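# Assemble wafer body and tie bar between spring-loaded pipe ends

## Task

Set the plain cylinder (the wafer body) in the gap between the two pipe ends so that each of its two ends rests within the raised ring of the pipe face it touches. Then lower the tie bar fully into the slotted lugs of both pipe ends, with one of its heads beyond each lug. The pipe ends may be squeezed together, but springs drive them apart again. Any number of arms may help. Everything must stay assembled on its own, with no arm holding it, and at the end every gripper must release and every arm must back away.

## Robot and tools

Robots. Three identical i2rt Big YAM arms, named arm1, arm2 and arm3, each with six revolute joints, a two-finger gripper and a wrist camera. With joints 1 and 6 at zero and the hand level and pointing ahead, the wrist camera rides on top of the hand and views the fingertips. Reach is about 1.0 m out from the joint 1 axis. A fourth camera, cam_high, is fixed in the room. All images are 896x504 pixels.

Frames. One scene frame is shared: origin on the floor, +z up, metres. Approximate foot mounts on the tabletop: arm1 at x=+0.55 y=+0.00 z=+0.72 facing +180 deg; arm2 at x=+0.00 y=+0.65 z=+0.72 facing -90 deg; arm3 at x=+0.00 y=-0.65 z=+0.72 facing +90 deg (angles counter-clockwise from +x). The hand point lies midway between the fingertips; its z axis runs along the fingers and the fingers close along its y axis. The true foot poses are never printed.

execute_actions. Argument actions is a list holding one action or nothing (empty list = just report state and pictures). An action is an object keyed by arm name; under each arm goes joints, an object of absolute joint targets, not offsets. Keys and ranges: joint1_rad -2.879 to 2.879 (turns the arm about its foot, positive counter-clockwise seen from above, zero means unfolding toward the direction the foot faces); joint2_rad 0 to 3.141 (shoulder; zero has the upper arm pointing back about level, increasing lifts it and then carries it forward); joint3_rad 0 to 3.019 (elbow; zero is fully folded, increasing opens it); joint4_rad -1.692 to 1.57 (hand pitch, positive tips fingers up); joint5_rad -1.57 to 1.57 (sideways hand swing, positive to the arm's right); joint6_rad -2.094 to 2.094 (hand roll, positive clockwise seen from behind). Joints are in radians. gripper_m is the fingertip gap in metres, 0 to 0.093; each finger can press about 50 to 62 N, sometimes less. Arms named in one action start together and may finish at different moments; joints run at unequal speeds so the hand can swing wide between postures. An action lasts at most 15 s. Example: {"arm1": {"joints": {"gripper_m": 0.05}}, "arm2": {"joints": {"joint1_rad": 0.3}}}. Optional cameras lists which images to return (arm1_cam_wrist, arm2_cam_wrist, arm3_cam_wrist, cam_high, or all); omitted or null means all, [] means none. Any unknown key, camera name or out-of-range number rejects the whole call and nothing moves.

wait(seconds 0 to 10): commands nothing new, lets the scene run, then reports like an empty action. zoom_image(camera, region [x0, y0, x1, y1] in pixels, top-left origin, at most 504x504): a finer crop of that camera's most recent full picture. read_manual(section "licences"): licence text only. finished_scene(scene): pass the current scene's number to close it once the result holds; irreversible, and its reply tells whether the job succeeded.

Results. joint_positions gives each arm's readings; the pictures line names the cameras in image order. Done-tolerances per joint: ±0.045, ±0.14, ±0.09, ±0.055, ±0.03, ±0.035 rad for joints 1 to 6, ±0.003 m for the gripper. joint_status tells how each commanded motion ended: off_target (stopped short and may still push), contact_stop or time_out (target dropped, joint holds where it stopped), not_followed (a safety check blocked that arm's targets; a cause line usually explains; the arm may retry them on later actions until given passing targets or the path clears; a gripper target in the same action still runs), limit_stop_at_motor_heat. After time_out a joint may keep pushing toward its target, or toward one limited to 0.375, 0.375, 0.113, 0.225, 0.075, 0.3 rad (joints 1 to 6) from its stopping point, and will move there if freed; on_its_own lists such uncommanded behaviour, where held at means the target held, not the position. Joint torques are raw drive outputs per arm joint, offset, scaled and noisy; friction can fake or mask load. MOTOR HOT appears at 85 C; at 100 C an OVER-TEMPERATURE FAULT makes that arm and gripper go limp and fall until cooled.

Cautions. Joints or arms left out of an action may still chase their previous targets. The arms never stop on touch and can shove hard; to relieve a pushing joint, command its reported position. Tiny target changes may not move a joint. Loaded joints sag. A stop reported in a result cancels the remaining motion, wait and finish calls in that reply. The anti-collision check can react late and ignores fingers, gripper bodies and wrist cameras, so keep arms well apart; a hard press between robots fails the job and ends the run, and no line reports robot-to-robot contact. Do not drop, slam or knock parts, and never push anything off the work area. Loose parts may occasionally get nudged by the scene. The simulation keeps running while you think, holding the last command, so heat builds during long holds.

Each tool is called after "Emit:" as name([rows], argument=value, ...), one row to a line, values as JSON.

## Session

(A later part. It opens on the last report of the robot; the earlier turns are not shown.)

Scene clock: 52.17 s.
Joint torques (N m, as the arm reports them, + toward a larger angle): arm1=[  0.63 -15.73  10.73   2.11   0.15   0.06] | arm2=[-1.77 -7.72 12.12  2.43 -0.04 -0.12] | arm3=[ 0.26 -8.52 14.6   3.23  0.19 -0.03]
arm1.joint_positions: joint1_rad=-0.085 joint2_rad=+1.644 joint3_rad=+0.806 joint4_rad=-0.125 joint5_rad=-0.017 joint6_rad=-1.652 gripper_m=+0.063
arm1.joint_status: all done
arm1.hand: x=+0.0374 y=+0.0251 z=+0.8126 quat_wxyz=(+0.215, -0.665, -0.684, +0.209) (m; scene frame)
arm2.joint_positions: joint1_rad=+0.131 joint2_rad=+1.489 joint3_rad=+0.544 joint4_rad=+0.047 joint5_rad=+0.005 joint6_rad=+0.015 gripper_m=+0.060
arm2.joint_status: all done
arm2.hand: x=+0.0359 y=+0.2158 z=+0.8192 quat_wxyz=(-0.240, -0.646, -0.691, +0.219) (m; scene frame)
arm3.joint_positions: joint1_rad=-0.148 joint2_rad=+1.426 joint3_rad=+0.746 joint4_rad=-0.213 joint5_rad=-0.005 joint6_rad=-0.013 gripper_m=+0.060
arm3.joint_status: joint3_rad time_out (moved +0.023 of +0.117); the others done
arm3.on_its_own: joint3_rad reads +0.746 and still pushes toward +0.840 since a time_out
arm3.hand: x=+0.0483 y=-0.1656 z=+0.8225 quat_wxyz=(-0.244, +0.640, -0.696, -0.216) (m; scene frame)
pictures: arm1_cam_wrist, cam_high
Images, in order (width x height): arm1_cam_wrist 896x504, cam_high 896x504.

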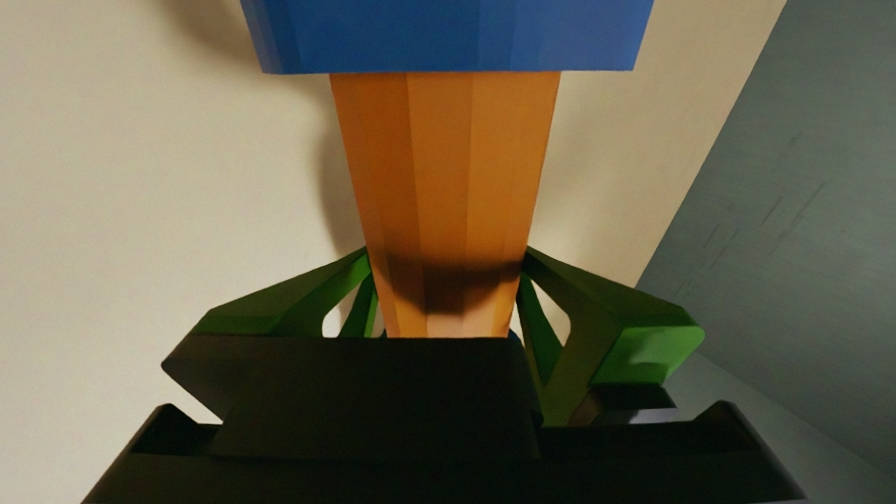

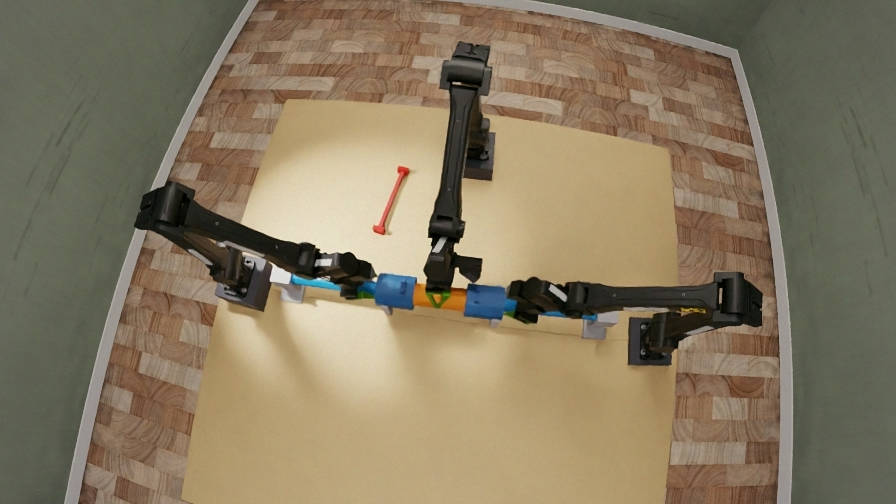

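Emit:
execute_actions([
  {"arm1":{"joints":{"joint1_rad":-0.066}},"arm2":{"joints":{"joint2_rad":1.535,"joint3_rad":0.635}}},
], cameras=[])

Emit:
execute_actions([
  {"arm1":{"joints":{"gripper_m":0.093}}},
], cameras=["arm1_cam_wrist"])

Emit:
execute_actions([
  {"arm1":{"joints":{"joint2_rad":1.36,"joint3_rad":0.78,"joint4_rad":-0.38}}},
], cameras=[])

Emit:
execute_actions([
  {"arm1":{"joints":{"joint1_rad":-0.925,"joint2_rad":1.415,"joint3_rad":0.642,"joint4_rad":-0.81,"joint5_rad":0,"joint6_rad":-0.74,"gripper_m":0.06}}},
], cameras=["arm1_cam_wrist","cam_high"])

Scene clock: 65.03 s.
Joint torques (N m, as the arm reports them, + toward a larger angle): arm1=[  2.49 -15.36  10.56   2.08   0.13   0.09] | arm2=[-1.69 -7.09 12.71  2.4  -0.08 -0.12] | arm3=[ 0.19 -8.61 14.61  3.23  0.18 -0.03]
arm1.joint_positions: joint1_rad=-0.079 joint2_rad=+1.644 joint3_rad=+0.806 joint4_rad=-0.125 joint5_rad=-0.016 joint6_rad=-1.652 gripper_m=+0.063
arm1.joint_status: all done
arm1.hand: x=+0.0373 y=+0.0223 z=+0.8127 quat_wxyz=(+0.215, -0.663, -0.686, +0.209) (m; scene frame)
arm2.joint_positions: joint1_rad=+0.131 joint2_rad=+1.495 joint3_rad=+0.551 joint4_rad=+0.047 joint5_rad=+0.006 joint6_rad=+0.015 gripper_m=+0.060
arm2.joint_status: all done
arm2.hand: x=+0.0358 y=+0.2131 z=+0.8192 quat_wxyz=(-0.240, -0.646, -0.691, +0.219) (m; scene frame)
arm3.joint_positions: joint1_rad=-0.148 joint2_rad=+1.426 joint3_rad=+0.746 joint4_rad=-0.213 joint5_rad=-0.005 joint6_rad=-0.014 gripper_m=+0.060
arm3.joint_status: not commanded
arm3.on_its_own: joint3_rad reads +0.746 and still pushes toward +0.840 since a time_out
arm3.hand: x=+0.0483 y=-0.1656 z=+0.8225 quat_wxyz=(-0.244, +0.640, -0.696, -0.216) (m; scene frame)
pictures: none
No camera images: the call's "cameras" was empty. Leave "cameras" out to get every camera's image.

Scene clock: 65.63 s.
Joint torques (N m, as the arm reports them, + toward a larger angle): arm1=[  2.2  -15.31  10.54   1.8    0.09   0.07] | arm2=[-1.68 -7.1  12.71  2.43 -0.07 -0.12] | arm3=[ 0.2  -8.51 14.63  3.21  0.18 -0.03]
arm1.joint_positions: joint1_rad=-0.079 joint2_rad=+1.644 joint3_rad=+0.806 joint4_rad=-0.119 joint5_rad=-0.016 joint6_rad=-1.652 gripper_m=+0.093
arm1.joint_status: all done
arm1.hand: x=+0.0361 y=+0.0224 z=+0.8135 quat_wxyz=(+0.217, -0.662, -0.685, +0.211) (m; scene frame)
arm2.joint_positions: joint1_rad=+0.131 joint2_rad=+1.495 joint3_rad=+0.551 joint4_rad=+0.047 joint5_rad=+0.006 joint6_rad=+0.015 gripper_m=+0.060
arm2.joint_status: not commanded
arm2.hand: x=+0.0358 y=+0.2131 z=+0.8192 quat_wxyz=(-0.240, -0.646, -0.691, +0.219) (m; scene frame)
arm3.joint_positions: joint1_rad=-0.148 joint2_rad=+1.426 joint3_rad=+0.746 joint4_rad=-0.213 joint5_rad=-0.005 joint6_rad=-0.014 gripper_m=+0.060
arm3.joint_status: not commanded
arm3.on_its_own: joint3_rad reads +0.746 and still pushes toward +0.840 since a time_out
arm3.hand: x=+0.0483 y=-0.1656 z=+0.8225 quat_wxyz=(-0.244, +0.640, -0.696, -0.216) (m; scene frame)
pictures: arm1_cam_wrist
Images, in order (width x height): arm1_cam_wrist 896x504.

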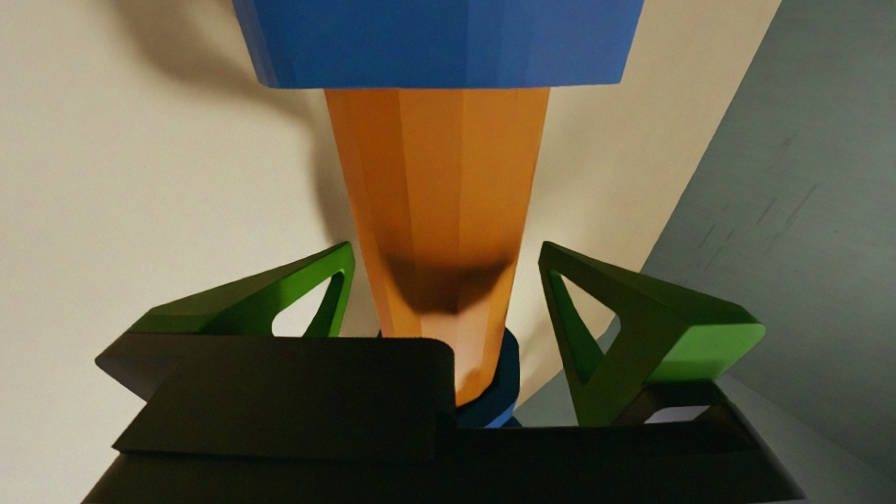

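Scene clock: 66.67 s.
Joint torques (N m, as the arm reports them, + toward a larger angle): arm1=[  2.2  -10.23  10.54   0.38   0.15   0.1 ] | arm2=[-1.68 -7.12 12.71  2.42 -0.08 -0.12] | arm3=[ 0.2  -8.56 14.62  3.24  0.19 -0.03]
arm1.joint_positions: joint1_rad=-0.079 joint2_rad=+1.352 joint3_rad=+0.771 joint4_rad=-0.368 joint5_rad=-0.016 joint6_rad=-1.652 gripper_m=+0.093
arm1.joint_status: all done
arm1.hand: x=+0.0823 y=+0.0216 z=+0.9003 quat_wxyz=(+0.219, -0.662, -0.684, +0.213) (m; scene frame)
arm2.joint_positions: joint1_rad=+0.131 joint2_rad=+1.495 joint3_rad=+0.551 joint4_rad=+0.047 joint5_rad=+0.006 joint6_rad=+0.015 gripper_m=+0.060
arm2.joint_status: not commanded
arm2.hand: x=+0.0358 y=+0.2131 z=+0.8192 quat_wxyz=(-0.240, -0.646, -0.691, +0.219) (m; scene frame)
arm3.joint_positions: joint1_rad=-0.148 joint2_rad=+1.426 joint3_rad=+0.746 joint4_rad=-0.213 joint5_rad=-0.005 joint6_rad=-0.014 gripper_m=+0.060
arm3.joint_status: not commanded
arm3.on_its_own: joint3_rad reads +0.746 and still pushes toward +0.840 since a time_out
arm3.hand: x=+0.0483 y=-0.1656 z=+0.8225 quat_wxyz=(-0.244, +0.640, -0.696, -0.216) (m; scene frame)
pictures: none
No camera images: the call's "cameras" was empty. Leave "cameras" out to get every camera's image.

Scene clock: 68.50 s.
Joint torques (N m, as the arm reports them, + toward a larger angle): arm1=[ 0.   -9.65  8.54 -0.91  0.04  0.24] | arm2=[-1.67 -7.11 12.72  2.43 -0.08 -0.12] | arm3=[ 0.17 -8.49 14.63  3.23  0.19 -0.03]
arm1.joint_positions: joint1_rad=-0.916 joint2_rad=+1.422 joint3_rad=+0.626 joint4_rad=-0.797 joint5_rad=-0.001 joint6_rad=-0.752 gripper_m=+0.060
arm1.joint_status: all done
arm1.hand: x=+0.3637 y=+0.2278 z=+0.7879 quat_wxyz=(-0.017, -0.998, +0.066, -0.007) (m; scene frame)
arm2.joint_positions: joint1_rad=+0.131 joint2_rad=+1.495 joint3_rad=+0.551 joint4_rad=+0.047 joint5_rad=+0.006 joint6_rad=+0.015 gripper_m=+0.060
arm2.joint_status: not commanded
arm2.hand: x=+0.0358 y=+0.2131 z=+0.8192 quat_wxyz=(-0.240, -0.646, -0.691, +0.219) (m; scene frame)
arm3.joint_positions: joint1_rad=-0.148 joint2_rad=+1.426 joint3_rad=+0.746 joint4_rad=-0.213 joint5_rad=-0.005 joint6_rad=-0.014 gripper_m=+0.060
arm3.joint_status: not commanded
arm3.on_its_own: joint3_rad reads +0.746 and still pushes toward +0.840 since a time_out
arm3.hand: x=+0.0483 y=-0.1656 z=+0.8225 quat_wxyz=(-0.244, +0.640, -0.696, -0.216) (m; scene frame)
pictures: arm1_cam_wrist, cam_high
Images, in order (width x height): arm1_cam_wrist 896x504, cam_high 896x504.

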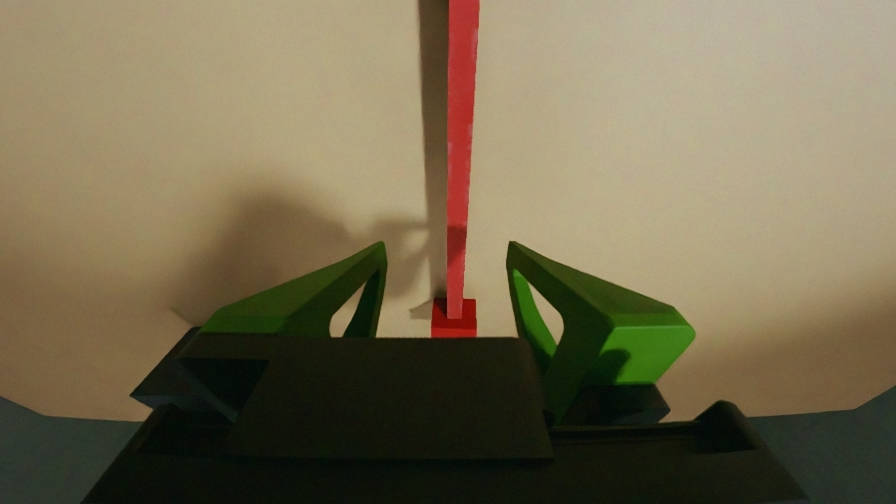

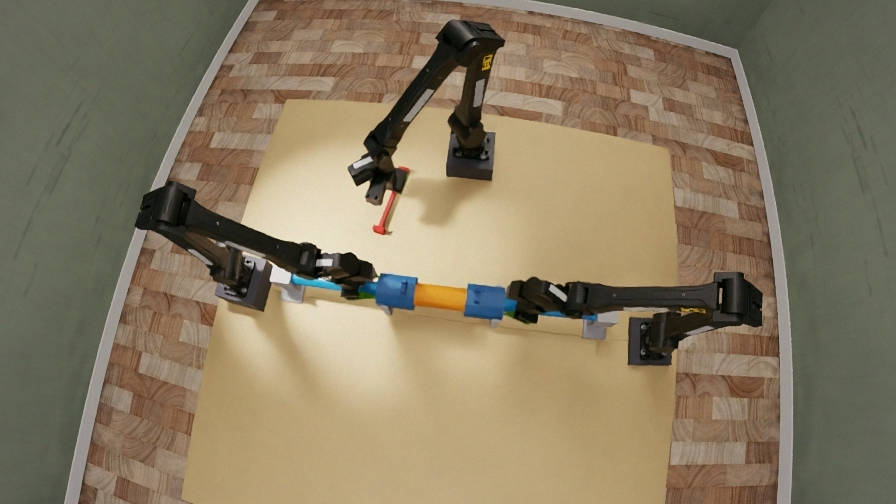

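Emit:
execute_actions([
  {"arm1":{"joints":{"joint2_rad":1.565,"joint3_rad":0.603,"joint4_rad":-0.59}}},
], cameras=[])

Emit:
execute_actions([
  {"arm1":{"joints":{"gripper_m":0.0}}},
], cameras=["arm1_cam_wrist"])

Scene clock: 77.30 s.
Joint torques (N m, as the arm reports them, + toward a larger angle): arm1=[  0.15 -11.     6.18   0.33   0.1    0.24] | arm2=[-1.7  -7.12 12.71  2.42 -0.08 -0.12] | arm3=[ 0.3  -8.57 14.61  3.21  0.18 -0.03]
arm1.joint_positions: joint1_rad=-0.916 joint2_rad=+1.573 joint3_rad=+0.599 joint4_rad=-0.604 joint5_rad=-0.001 joint6_rad=-0.752 gripper_m=+0.060
arm1.joint_status: all done
arm1.hand: x=+0.3579 y=+0.2341 z=+0.7388 quat_wxyz=(-0.011, -0.998, +0.066, -0.002) (m; scene frame)
arm2.joint_positions: joint1_rad=+0.131 joint2_rad=+1.495 joint3_rad=+0.551 joint4_rad=+0.047 joint5_rad=+0.006 joint6_rad=+0.015 gripper_m=+0.060
arm2.joint_status: not commanded
arm2.hand: x=+0.0358 y=+0.2131 z=+0.8192 quat_wxyz=(-0.240, -0.646, -0.691, +0.219) (m; scene frame)
arm3.joint_positions: joint1_rad=-0.148 joint2_rad=+1.426 joint3_rad=+0.746 joint4_rad=-0.213 joint5_rad=-0.005 joint6_rad=-0.014 gripper_m=+0.060
arm3.joint_status: not commanded
arm3.on_its_own: joint3_rad reads +0.746 and still pushes toward +0.840 since a time_out
arm3.hand: x=+0.0483 y=-0.1656 z=+0.8225 quat_wxyz=(-0.244, +0.640, -0.696, -0.216) (m; scene frame)
pictures: none
No camera images: the call's "cameras" was empty. Leave "cameras" out to get every camera's image.

Scene clock: 77.93 s.
Joint torques (N m, as the arm reports them, + toward a larger angle): arm1=[  0.08 -11.33   6.04   0.31   0.04   0.22] | arm2=[-1.68 -7.07 12.71  2.42 -0.07 -0.12] | arm3=[ 0.22 -8.58 14.63  3.23  0.19 -0.03]
arm1.joint_positions: joint1_rad=-0.916 joint2_rad=+1.573 joint3_rad=+0.599 joint4_rad=-0.603 joint5_rad=-0.001 joint6_rad=-0.751 gripper_m=+0.011
arm1.joint_status: gripper_m off_target (ended at +0.011, target +0.000)
arm1.hand: x=+0.3577 y=+0.2344 z=+0.7388 quat_wxyz=(-0.011, -0.998, +0.067, -0.002) (m; scene frame)
arm2.joint_positions: joint1_rad=+0.131 joint2_rad=+1.495 joint3_rad=+0.551 joint4_rad=+0.047 joint5_rad=+0.006 joint6_rad=+0.015 gripper_m=+0.060
arm2.joint_status: not commanded
arm2.hand: x=+0.0358 y=+0.2131 z=+0.8192 quat_wxyz=(-0.240, -0.646, -0.691, +0.219) (m; scene frame)
arm3.joint_positions: joint1_rad=-0.148 joint2_rad=+1.426 joint3_rad=+0.746 joint4_rad=-0.213 joint5_rad=-0.005 joint6_rad=-0.014 gripper_m=+0.060
arm3.joint_status: not commanded
arm3.on_its_own: joint3_rad reads +0.746 and still pushes toward +0.840 since a time_out
arm3.hand: x=+0.0483 y=-0.1656 z=+0.8225 quat_wxyz=(-0.244, +0.640, -0.696, -0.216) (m; scene frame)
pictures: arm1_cam_wrist
Images, in order (width x height): arm1_cam_wrist 896x504.

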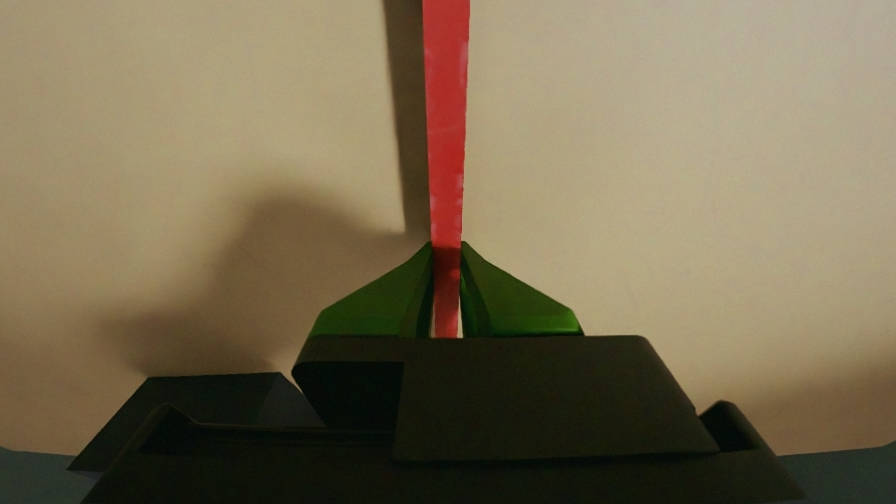

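Emit:
execute_actions([
  {"arm1":{"joints":{"joint1_rad":-0.067,"joint2_rad":1.25,"joint3_rad":1.02,"joint4_rad":-1.265,"joint6_rad":-1.654}}},
], cameras=[])

Emit:
execute_actions([
  {"arm1":{"joints":{"joint2_rad":1.705,"joint3_rad":1.46,"joint4_rad":-1.24}}},
], cameras=["arm1_cam_wrist","cam_high"])

Emit:
zoom_image(camera="cam_high", region=[380, 255, 510, 325])

Scene clock: 84.47 s.
Joint torques (N m, as the arm reports them, + toward a larger angle): arm1=[  1.58 -10.31  11.5   -0.58   0.05  -0.02] | arm2=[-1.68 -7.1  12.72  2.42 -0.08 -0.12] | arm3=[ 0.19 -8.57 14.6   3.23  0.19 -0.03]
arm1.joint_positions: joint1_rad=-0.074 joint2_rad=+1.252 joint3_rad=+1.004 joint4_rad=-1.253 joint5_rad=-0.001 joint6_rad=-1.642 gripper_m=+0.011
arm1.joint_status: all done
arm1.hand: x=+0.1957 y=+0.0183 z=+0.9674 quat_wxyz=(+0.020, -0.697, -0.716, +0.029) (m; scene frame)
arm2.joint_positions: joint1_rad=+0.131 joint2_rad=+1.495 joint3_rad=+0.551 joint4_rad=+0.047 joint5_rad=+0.006 joint6_rad=+0.015 gripper_m=+0.060
arm2.joint_status: not commanded
arm2.hand: x=+0.0358 y=+0.2131 z=+0.8192 quat_wxyz=(-0.240, -0.646, -0.691, +0.219) (m; scene frame)
arm3.joint_positions: joint1_rad=-0.148 joint2_rad=+1.426 joint3_rad=+0.746 joint4_rad=-0.213 joint5_rad=-0.005 joint6_rad=-0.014 gripper_m=+0.060
arm3.joint_status: not commanded
arm3.on_its_own: joint3_rad reads +0.746 and still pushes toward +0.840 since a time_out
arm3.hand: x=+0.0483 y=-0.1656 z=+0.8225 quat_wxyz=(-0.244, +0.640, -0.696, -0.216) (m; scene frame)
pictures: none
No camera images: the call's "cameras" was empty. Leave "cameras" out to get every camera's image.

Scene clock: 85.70 s.
Joint torques (N m, as the arm reports them, + toward a larger angle): arm1=[  1.35 -19.24  15.25  -0.01   0.03   0.01] | arm2=[-1.67 -7.14 12.71  2.43 -0.08 -0.12] | arm3=[ 0.23 -8.53 14.62  3.24  0.19 -0.03]
arm1.joint_positions: joint1_rad=-0.074 joint2_rad=+1.721 joint3_rad=+1.397 joint4_rad=-1.245 joint5_rad=-0.001 joint6_rad=-1.644 gripper_m=+0.011
arm1.joint_status: all done
arm1.hand: x=+0.0426 y=+0.0242 z=+0.9222 quat_wxyz=(-0.005, -0.696, -0.718, +0.007) (m; scene frame)
arm2.joint_positions: joint1_rad=+0.131 joint2_rad=+1.495 joint3_rad=+0.551 joint4_rad=+0.047 joint5_rad=+0.006 joint6_rad=+0.015 gripper_m=+0.060
arm2.joint_status: not commanded
arm2.hand: x=+0.0358 y=+0.2131 z=+0.8192 quat_wxyz=(-0.240, -0.646, -0.691, +0.219) (m; scene frame)
arm3.joint_positions: joint1_rad=-0.148 joint2_rad=+1.426 joint3_rad=+0.746 joint4_rad=-0.213 joint5_rad=-0.005 joint6_rad=-0.014 gripper_m=+0.060
arm3.joint_status: not commanded
arm3.on_its_own: joint3_rad reads +0.746 and still pushes toward +0.840 since a time_out
arm3.hand: x=+0.0483 y=-0.1656 z=+0.8225 quat_wxyz=(-0.244, +0.640, -0.696, -0.216) (m; scene frame)
pictures: arm1_cam_wrist, cam_high
Images, in order (width x height): arm1_cam_wrist 896x504, cam_high 896x504.

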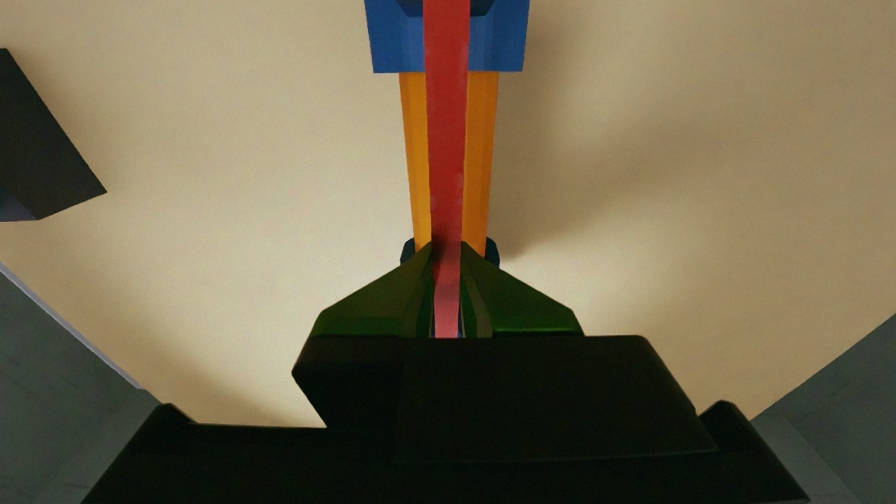

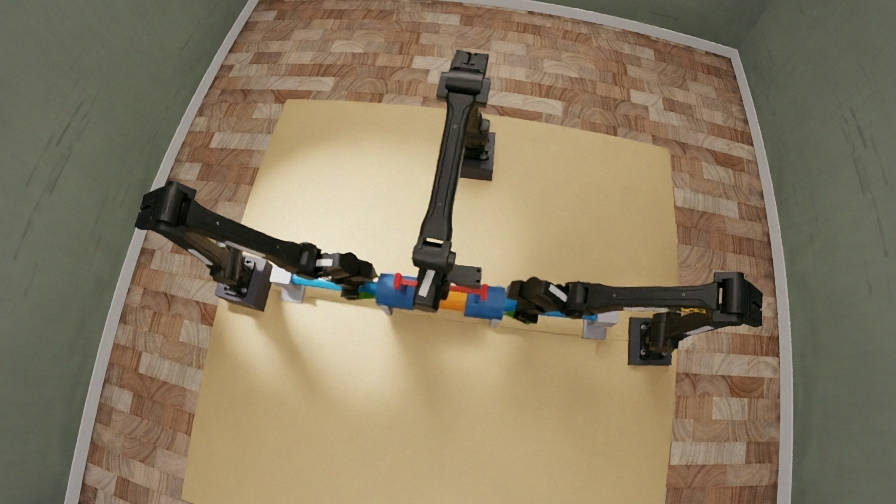

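Region (380, 255, 510, 325) of cam_high's 896x504 image, scaled by 3.877, with more detail than that image has; it fills the top 271 rows of this view, and the rest is white.

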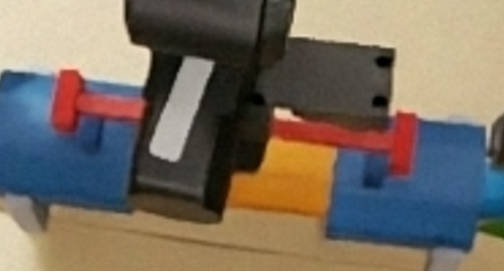

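Emit:
execute_actions([
  {"arm1":{"joints":{"joint1_rad":-0.075,"joint2_rad":1.785,"joint3_rad":1.42}}},
])

Emit:
zoom_image(camera="cam_high", region=[380, 255, 510, 325])

Scene clock: 89.47 s.
Joint torques (N m, as the arm reports them, + toward a larger angle): arm1=[  0.95 -17.57  11.51  -0.26  -0.27   0.03] | arm2=[-1.69 -7.14 12.71  2.42 -0.08 -0.12] | arm3=[ 0.2  -8.57 14.62  3.21  0.18 -0.03]
arm1.joint_positions: joint1_rad=-0.074 joint2_rad=+1.778 joint3_rad=+1.397 joint4_rad=-1.245 joint5_rad=+0.006 joint6_rad=-1.644 gripper_m=+0.011
arm1.joint_status: all done
arm1.hand: x=+0.0436 y=+0.0249 z=+0.8946 quat_wxyz=(-0.024, -0.696, -0.718, -0.015) (m; scene frame)
arm2.joint_positions: joint1_rad=+0.131 joint2_rad=+1.495 joint3_rad=+0.551 joint4_rad=+0.047 joint5_rad=+0.006 joint6_rad=+0.015 gripper_m=+0.060
arm2.joint_status: not commanded
arm2.hand: x=+0.0358 y=+0.2131 z=+0.8192 quat_wxyz=(-0.240, -0.646, -0.691, +0.219) (m; scene frame)
arm3.joint_positions: joint1_rad=-0.148 joint2_rad=+1.426 joint3_rad=+0.746 joint4_rad=-0.213 joint5_rad=-0.005 joint6_rad=-0.014 gripper_m=+0.060
arm3.joint_status: not commanded
arm3.on_its_own: joint3_rad reads +0.746 and still pushes toward +0.840 since a time_out
arm3.hand: x=+0.0483 y=-0.1656 z=+0.8225 quat_wxyz=(-0.244, +0.640, -0.696, -0.216) (m; scene frame)
pictures: arm1_cam_wrist, arm2_cam_wrist, arm3_cam_wrist, cam_high
Images, in order (width x height): arm1_cam_wrist 896x504, arm2_cam_wrist 896x504, arm3_cam_wrist 896x504, cam_high 896x504.

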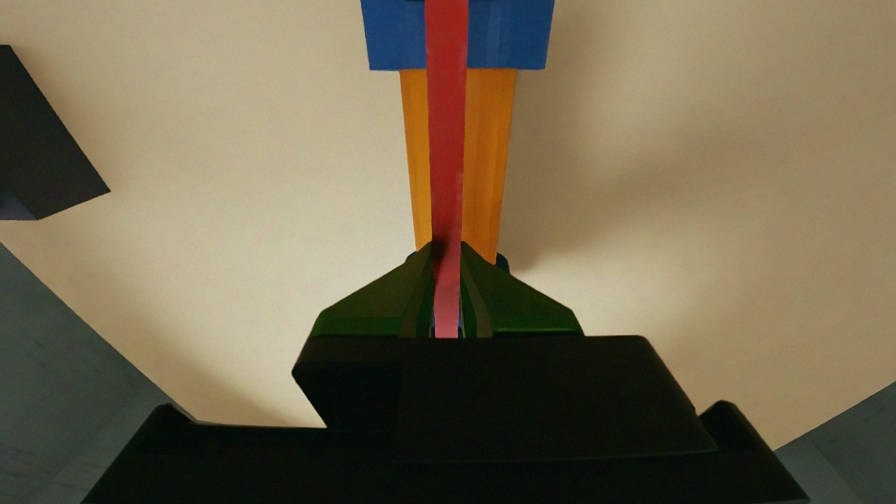

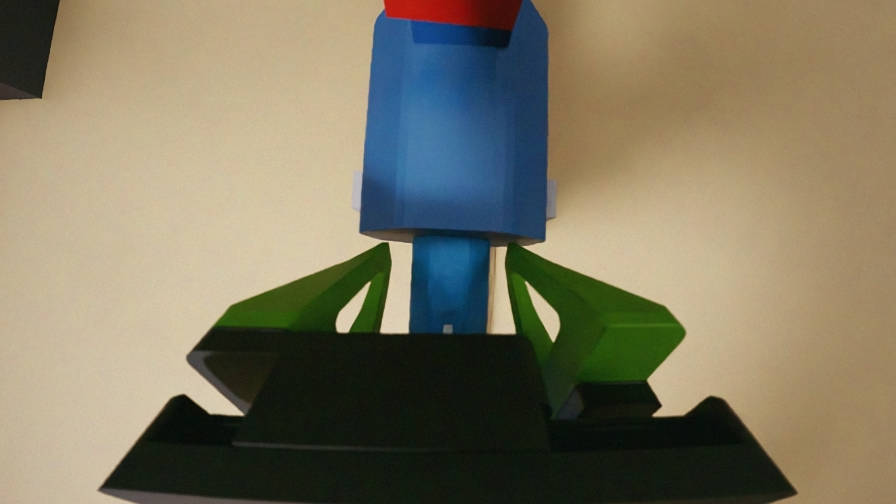

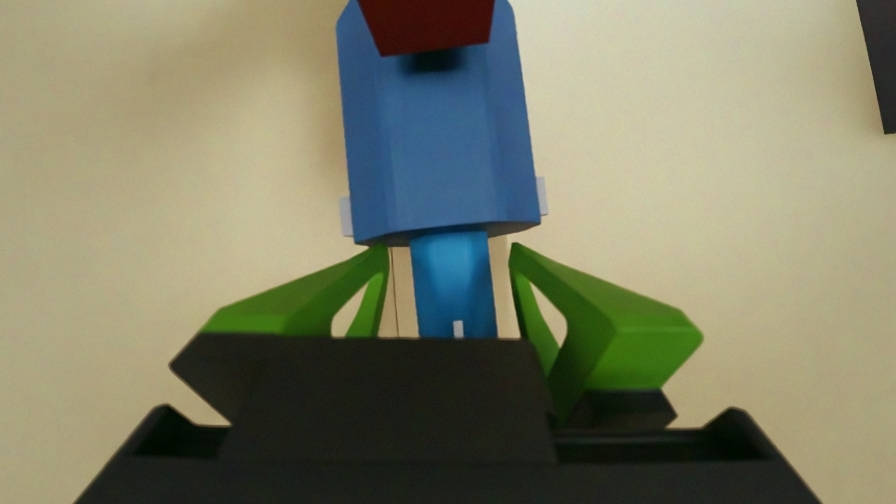

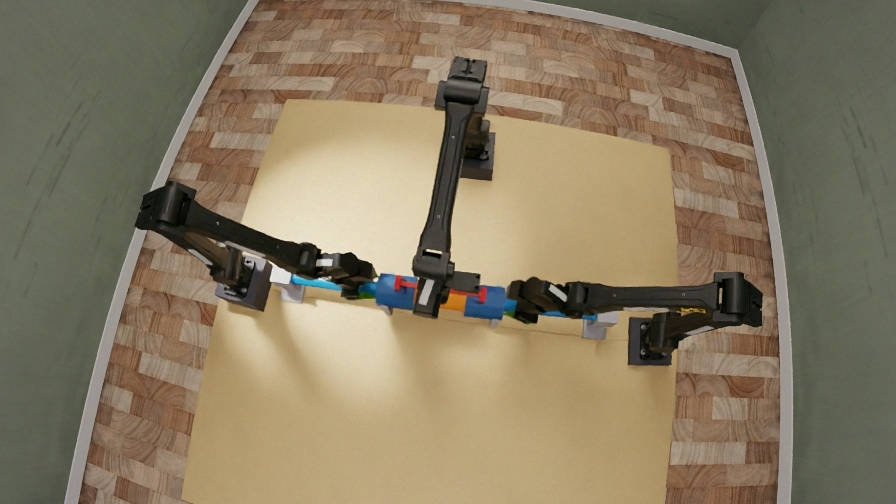

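Region (380, 255, 510, 325) of cam_high's 896x504 image, scaled by 3.877, with more detail than that image has; it fills the top 271 rows of this view, and the rest is white.

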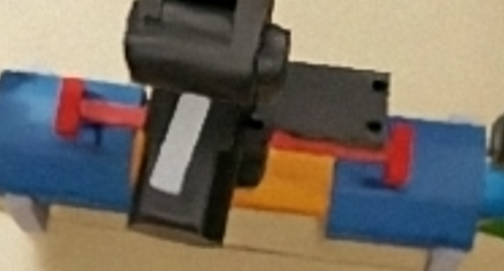

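Right end in; left sits on the +x prong. Nudge −x ~3 mm.

Emit:
execute_actions([
  {"arm1":{"joints":{"joint2_rad":1.765,"joint4_rad":-1.215}}},
], cameras=["arm2_cam_wrist","arm3_cam_wrist"])

Scene clock: 92.37 s.
Joint torques (N m, as the arm reports them, + toward a larger angle): arm1=[  1.1  -19.65  11.35   0.3   -0.12   0.06] | arm2=[-1.69 -7.14 12.71  2.43 -0.08 -0.12] | arm3=[ 0.22 -8.61 14.62  3.22  0.18 -0.03]
arm1.joint_positions: joint1_rad=-0.074 joint2_rad=+1.777 joint3_rad=+1.397 joint4_rad=-1.231 joint5_rad=+0.003 joint6_rad=-1.647 gripper_m=+0.011
arm1.joint_status: all done
arm1.hand: x=+0.0401 y=+0.0244 z=+0.8950 quat_wxyz=(-0.019, -0.695, -0.719, -0.008) (m; scene frame)
arm2.joint_positions: joint1_rad=+0.131 joint2_rad=+1.495 joint3_rad=+0.551 joint4_rad=+0.047 joint5_rad=+0.006 joint6_rad=+0.015 gripper_m=+0.060
arm2.joint_status: not commanded
arm2.hand: x=+0.0358 y=+0.2131 z=+0.8192 quat_wxyz=(-0.240, -0.646, -0.691, +0.219) (m; scene frame)
arm3.joint_positions: joint1_rad=-0.148 joint2_rad=+1.426 joint3_rad=+0.746 joint4_rad=-0.213 joint5_rad=-0.005 joint6_rad=-0.014 gripper_m=+0.060
arm3.joint_status: not commanded
arm3.on_its_own: joint3_rad reads +0.746 and still pushes toward +0.840 since a time_out
arm3.hand: x=+0.0483 y=-0.1656 z=+0.8225 quat_wxyz=(-0.244, +0.640, -0.696, -0.216) (m; scene frame)
pictures: arm2_cam_wrist, arm3_cam_wrist
Images, in order (width x height): arm2_cam_wrist 896x504, arm3_cam_wrist 896x504.

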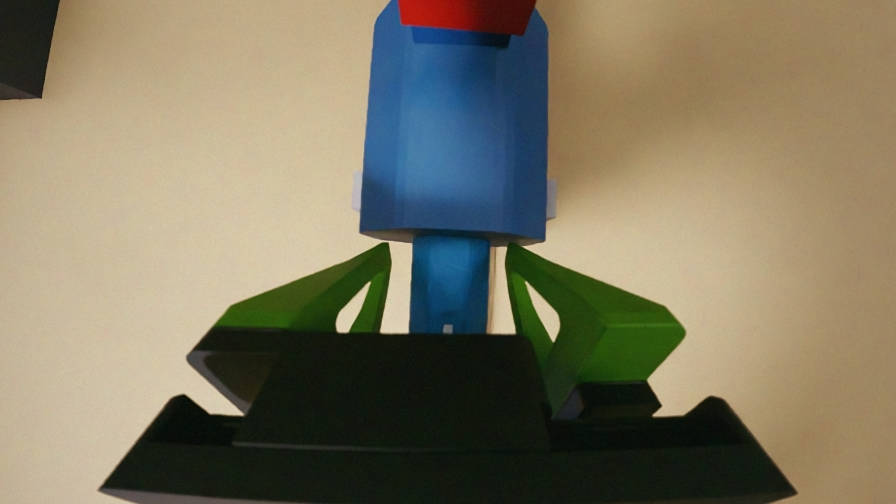

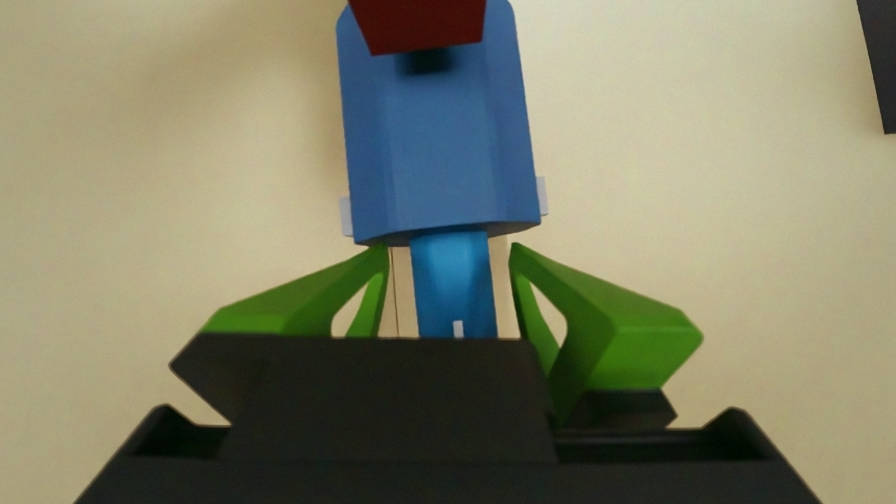

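Emit:
execute_actions([
  {"arm1":{"joints":{"joint2_rad":1.8,"joint4_rad":-1.23}}},
], cameras=[])

Emit:
execute_actions([
  {"arm1":{"joints":{"gripper_m":0.05}}},
], cameras=["arm2_cam_wrist","arm3_cam_wrist"])

Scene clock: 97.93 s.
Joint torques (N m, as the arm reports them, + toward a larger angle): arm1=[  0.78 -17.28  11.49  -0.44  -0.01   0.1 ] | arm2=[-1.7  -7.13 12.72  2.43 -0.08 -0.12] | arm3=[ 0.26 -8.59 14.62  3.23  0.18 -0.03]
arm1.joint_positions: joint1_rad=-0.074 joint2_rad=+1.790 joint3_rad=+1.397 joint4_rad=-1.231 joint5_rad=+0.000 joint6_rad=-1.650 gripper_m=+0.011
arm1.joint_status: all done
arm1.hand: x=+0.0405 y=+0.0238 z=+0.8888 quat_wxyz=(-0.025, -0.694, -0.720, -0.011) (m; scene frame)
arm2.joint_positions: joint1_rad=+0.131 joint2_rad=+1.495 joint3_rad=+0.551 joint4_rad=+0.047 joint5_rad=+0.006 joint6_rad=+0.015 gripper_m=+0.060
arm2.joint_status: not commanded
arm2.hand: x=+0.0358 y=+0.2131 z=+0.8192 quat_wxyz=(-0.240, -0.646, -0.691, +0.219) (m; scene frame)
arm3.joint_positions: joint1_rad=-0.148 joint2_rad=+1.426 joint3_rad=+0.746 joint4_rad=-0.213 joint5_rad=-0.005 joint6_rad=-0.014 gripper_m=+0.060
arm3.joint_status: not commanded
arm3.on_its_own: joint3_rad reads +0.746 and still pushes toward +0.840 since a time_out
arm3.hand: x=+0.0483 y=-0.1656 z=+0.8225 quat_wxyz=(-0.244, +0.640, -0.696, -0.216) (m; scene frame)
pictures: none
No camera images: the call's "cameras" was empty. Leave "cameras" out to get every camera's image.

Scene clock: 98.53 s.
Joint torques (N m, as the arm reports them, + toward a larger angle): arm1=[  1.09 -17.51  11.42  -0.22   0.02   0.07] | arm2=[-1.69 -7.14 12.72  2.42 -0.07 -0.12] | arm3=[ 0.24 -8.63 14.62  3.22  0.18 -0.02]
arm1.joint_positions: joint1_rad=-0.074 joint2_rad=+1.791 joint3_rad=+1.397 joint4_rad=-1.231 joint5_rad=+0.000 joint6_rad=-1.650 gripper_m=+0.050
arm1.joint_status: all done
arm1.hand: x=+0.0405 y=+0.0238 z=+0.8881 quat_wxyz=(-0.026, -0.694, -0.720, -0.012) (m; scene frame)
arm2.joint_positions: joint1_rad=+0.131 joint2_rad=+1.495 joint3_rad=+0.551 joint4_rad=+0.047 joint5_rad=+0.006 joint6_rad=+0.015 gripper_m=+0.060
arm2.joint_status: not commanded
arm2.hand: x=+0.0358 y=+0.2131 z=+0.8192 quat_wxyz=(-0.240, -0.646, -0.691, +0.219) (m; scene frame)
arm3.joint_positions: joint1_rad=-0.148 joint2_rad=+1.426 joint3_rad=+0.746 joint4_rad=-0.213 joint5_rad=-0.005 joint6_rad=-0.014 gripper_m=+0.060
arm3.joint_status: not commanded
arm3.on_its_own: joint3_rad reads +0.746 and still pushes toward +0.840 since a time_out
arm3.hand: x=+0.0483 y=-0.1656 z=+0.8225 quat_wxyz=(-0.244, +0.640, -0.696, -0.216) (m; scene frame)
pictures: arm2_cam_wrist, arm3_cam_wrist
Images, in order (width x height): arm2_cam_wrist 896x504, arm3_cam_wrist 896x504.

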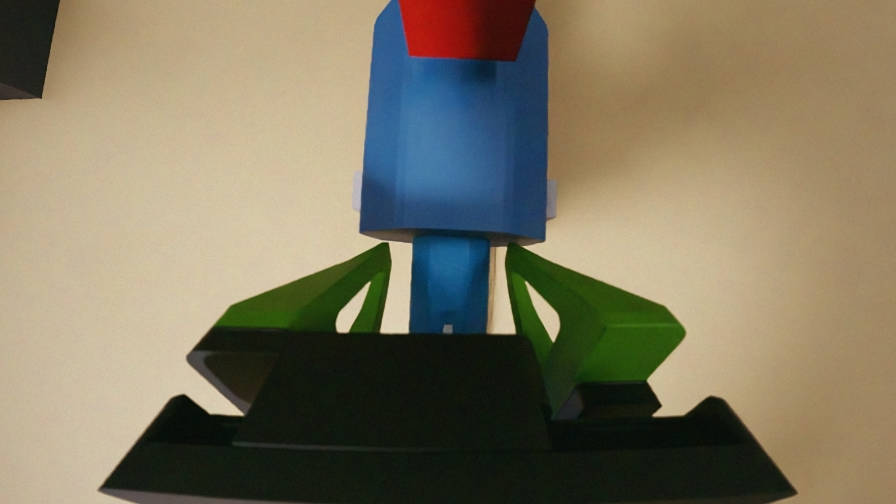

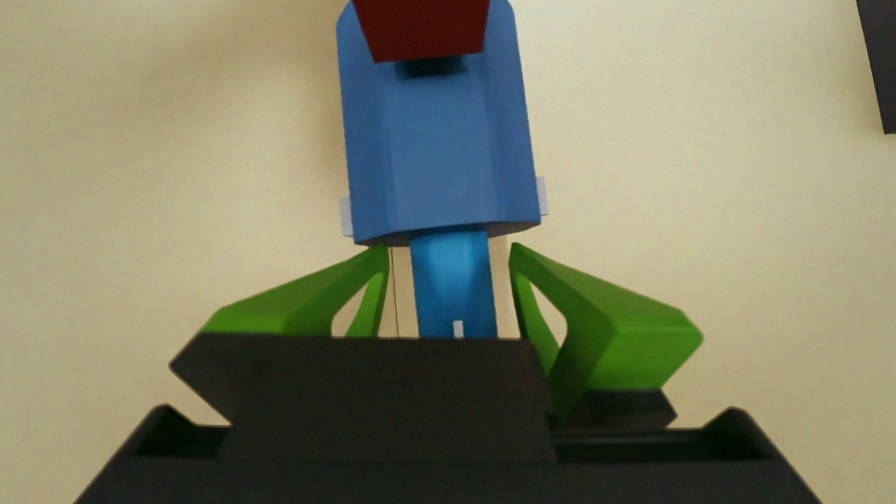

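Emit:
execute_actions([
  {"arm1":{"joints":{"joint2_rad":1.5}},"arm2":{"joints":{"joint2_rad":1.3,"joint3_rad":0.41,"gripper_m":0.075}},"arm3":{"joints":{"joint2_rad":1.24,"joint3_rad":0.61,"gripper_m":0.075}}},
], cameras=[])

Emit:
execute_actions([
  {"arm1":{"joints":{"joint2_rad":1.1,"joint3_rad":1.2}},"arm2":{"joints":{"joint2_rad":0.85,"joint3_rad":0.55,"joint4_rad":-0.5}},"arm3":{"joints":{"joint2_rad":0.85,"joint3_rad":0.72,"joint4_rad":-0.62}}},
], cameras=["arm1_cam_wrist","cam_high"])

Scene clock: 106.50 s.
Joint torques (N m, as the arm reports them, + toward a larger angle): arm1=[  1.53 -15.14  12.59   0.19   0.01   0.1 ] | arm2=[-1.92 -7.06  7.24  2.29  0.24 -0.12] | arm3=[ 0.06 -9.16  8.1   2.38 -0.1  -0.02]
arm1.joint_positions: joint1_rad=-0.074 joint2_rad=+1.501 joint3_rad=+1.397 joint4_rad=-1.231 joint5_rad=+0.000 joint6_rad=-1.650 gripper_m=+0.050
arm1.joint_status: all done
arm1.hand: x=+0.0503 y=+0.0257 z=+1.0294 quat_wxyz=(+0.083, -0.690, -0.714, +0.084) (m; scene frame)
arm2.joint_positions: joint1_rad=+0.133 joint2_rad=+1.296 joint3_rad=+0.409 joint4_rad=+0.053 joint5_rad=-0.003 joint6_rad=+0.015 gripper_m=+0.075
arm2.joint_status: all done
arm2.hand: x=+0.0341 y=+0.2603 z=+0.8432 quat_wxyz=(-0.265, -0.637, -0.685, +0.236) (m; scene frame)
arm3.joint_positions: joint1_rad=-0.146 joint2_rad=+1.230 joint3_rad=+0.606 joint4_rad=-0.191 joint5_rad=+0.003 joint6_rad=-0.015 gripper_m=+0.075
arm3.joint_status: all done
arm3.hand: x=+0.0438 y=-0.2126 z=+0.8478 quat_wxyz=(-0.274, +0.631, -0.686, -0.238) (m; scene frame)
pictures: none
No camera images: the call's "cameras" was empty. Leave "cameras" out to get every camera's image.

Scene clock: 107.83 s.
Joint torques (N m, as the arm reports them, + toward a larger angle): arm1=[ 0.86 -8.24 11.87  0.6   0.02  0.13] | arm2=[-1.93 -2.82 11.61  0.85  0.24 -0.12] | arm3=[ 0.08 -5.25 11.99  0.87 -0.11 -0.02]
arm1.joint_positions: joint1_rad=-0.074 joint2_rad=+1.097 joint3_rad=+1.191 joint4_rad=-1.231 joint5_rad=+0.000 joint6_rad=-1.650 gripper_m=+0.050
arm1.joint_status: all done
arm1.hand: x=+0.1575 y=+0.0224 z=+1.1066 quat_wxyz=(+0.156, -0.679, -0.702, +0.149) (m; scene frame)
arm2.joint_positions: joint1_rad=+0.133 joint2_rad=+0.843 joint3_rad=+0.526 joint4_rad=-0.480 joint5_rad=-0.003 joint6_rad=+0.015 gripper_m=+0.075
arm2.joint_status: all done
arm2.hand: x=+0.0308 y=+0.2942 z=+0.9720 quat_wxyz=(-0.278, -0.632, -0.680, +0.247) (m; scene frame)
arm3.joint_positions: joint1_rad=-0.146 joint2_rad=+0.843 joint3_rad=+0.686 joint4_rad=-0.604 joint5_rad=+0.003 joint6_rad=-0.015 gripper_m=+0.075
arm3.joint_status: all done
arm3.hand: x=+0.0368 y=-0.2727 z=+0.9697 quat_wxyz=(-0.292, +0.624, -0.678, -0.254) (m; scene frame)
pictures: arm1_cam_wrist, cam_high
Images, in order (width x height): arm1_cam_wrist 896x504, cam_high 896x504.

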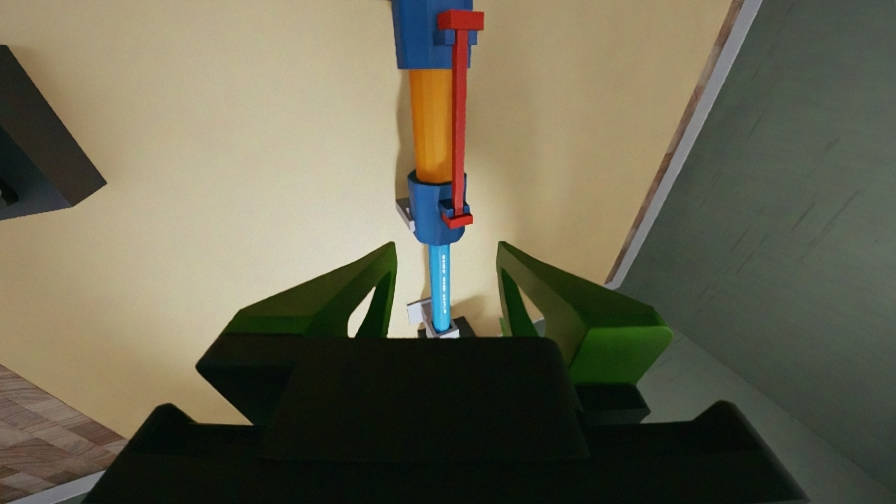

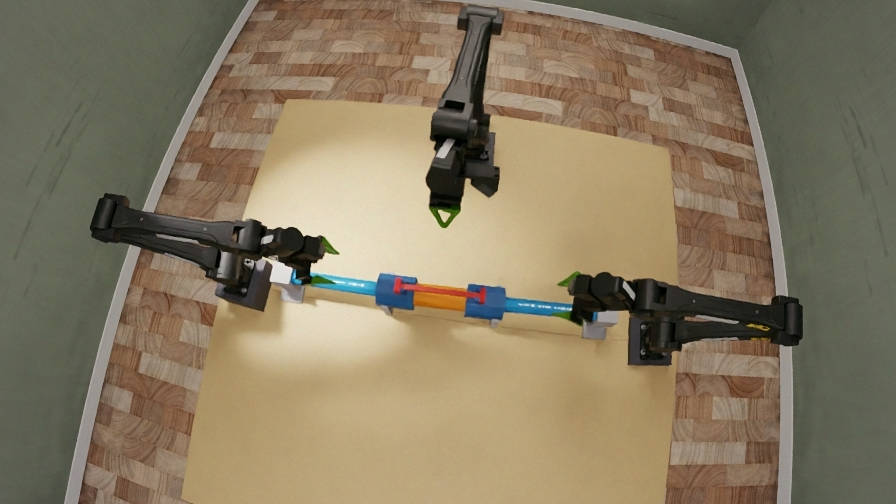

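Emit:
finished_scene(scene=2)

The scene is finished: the task was done.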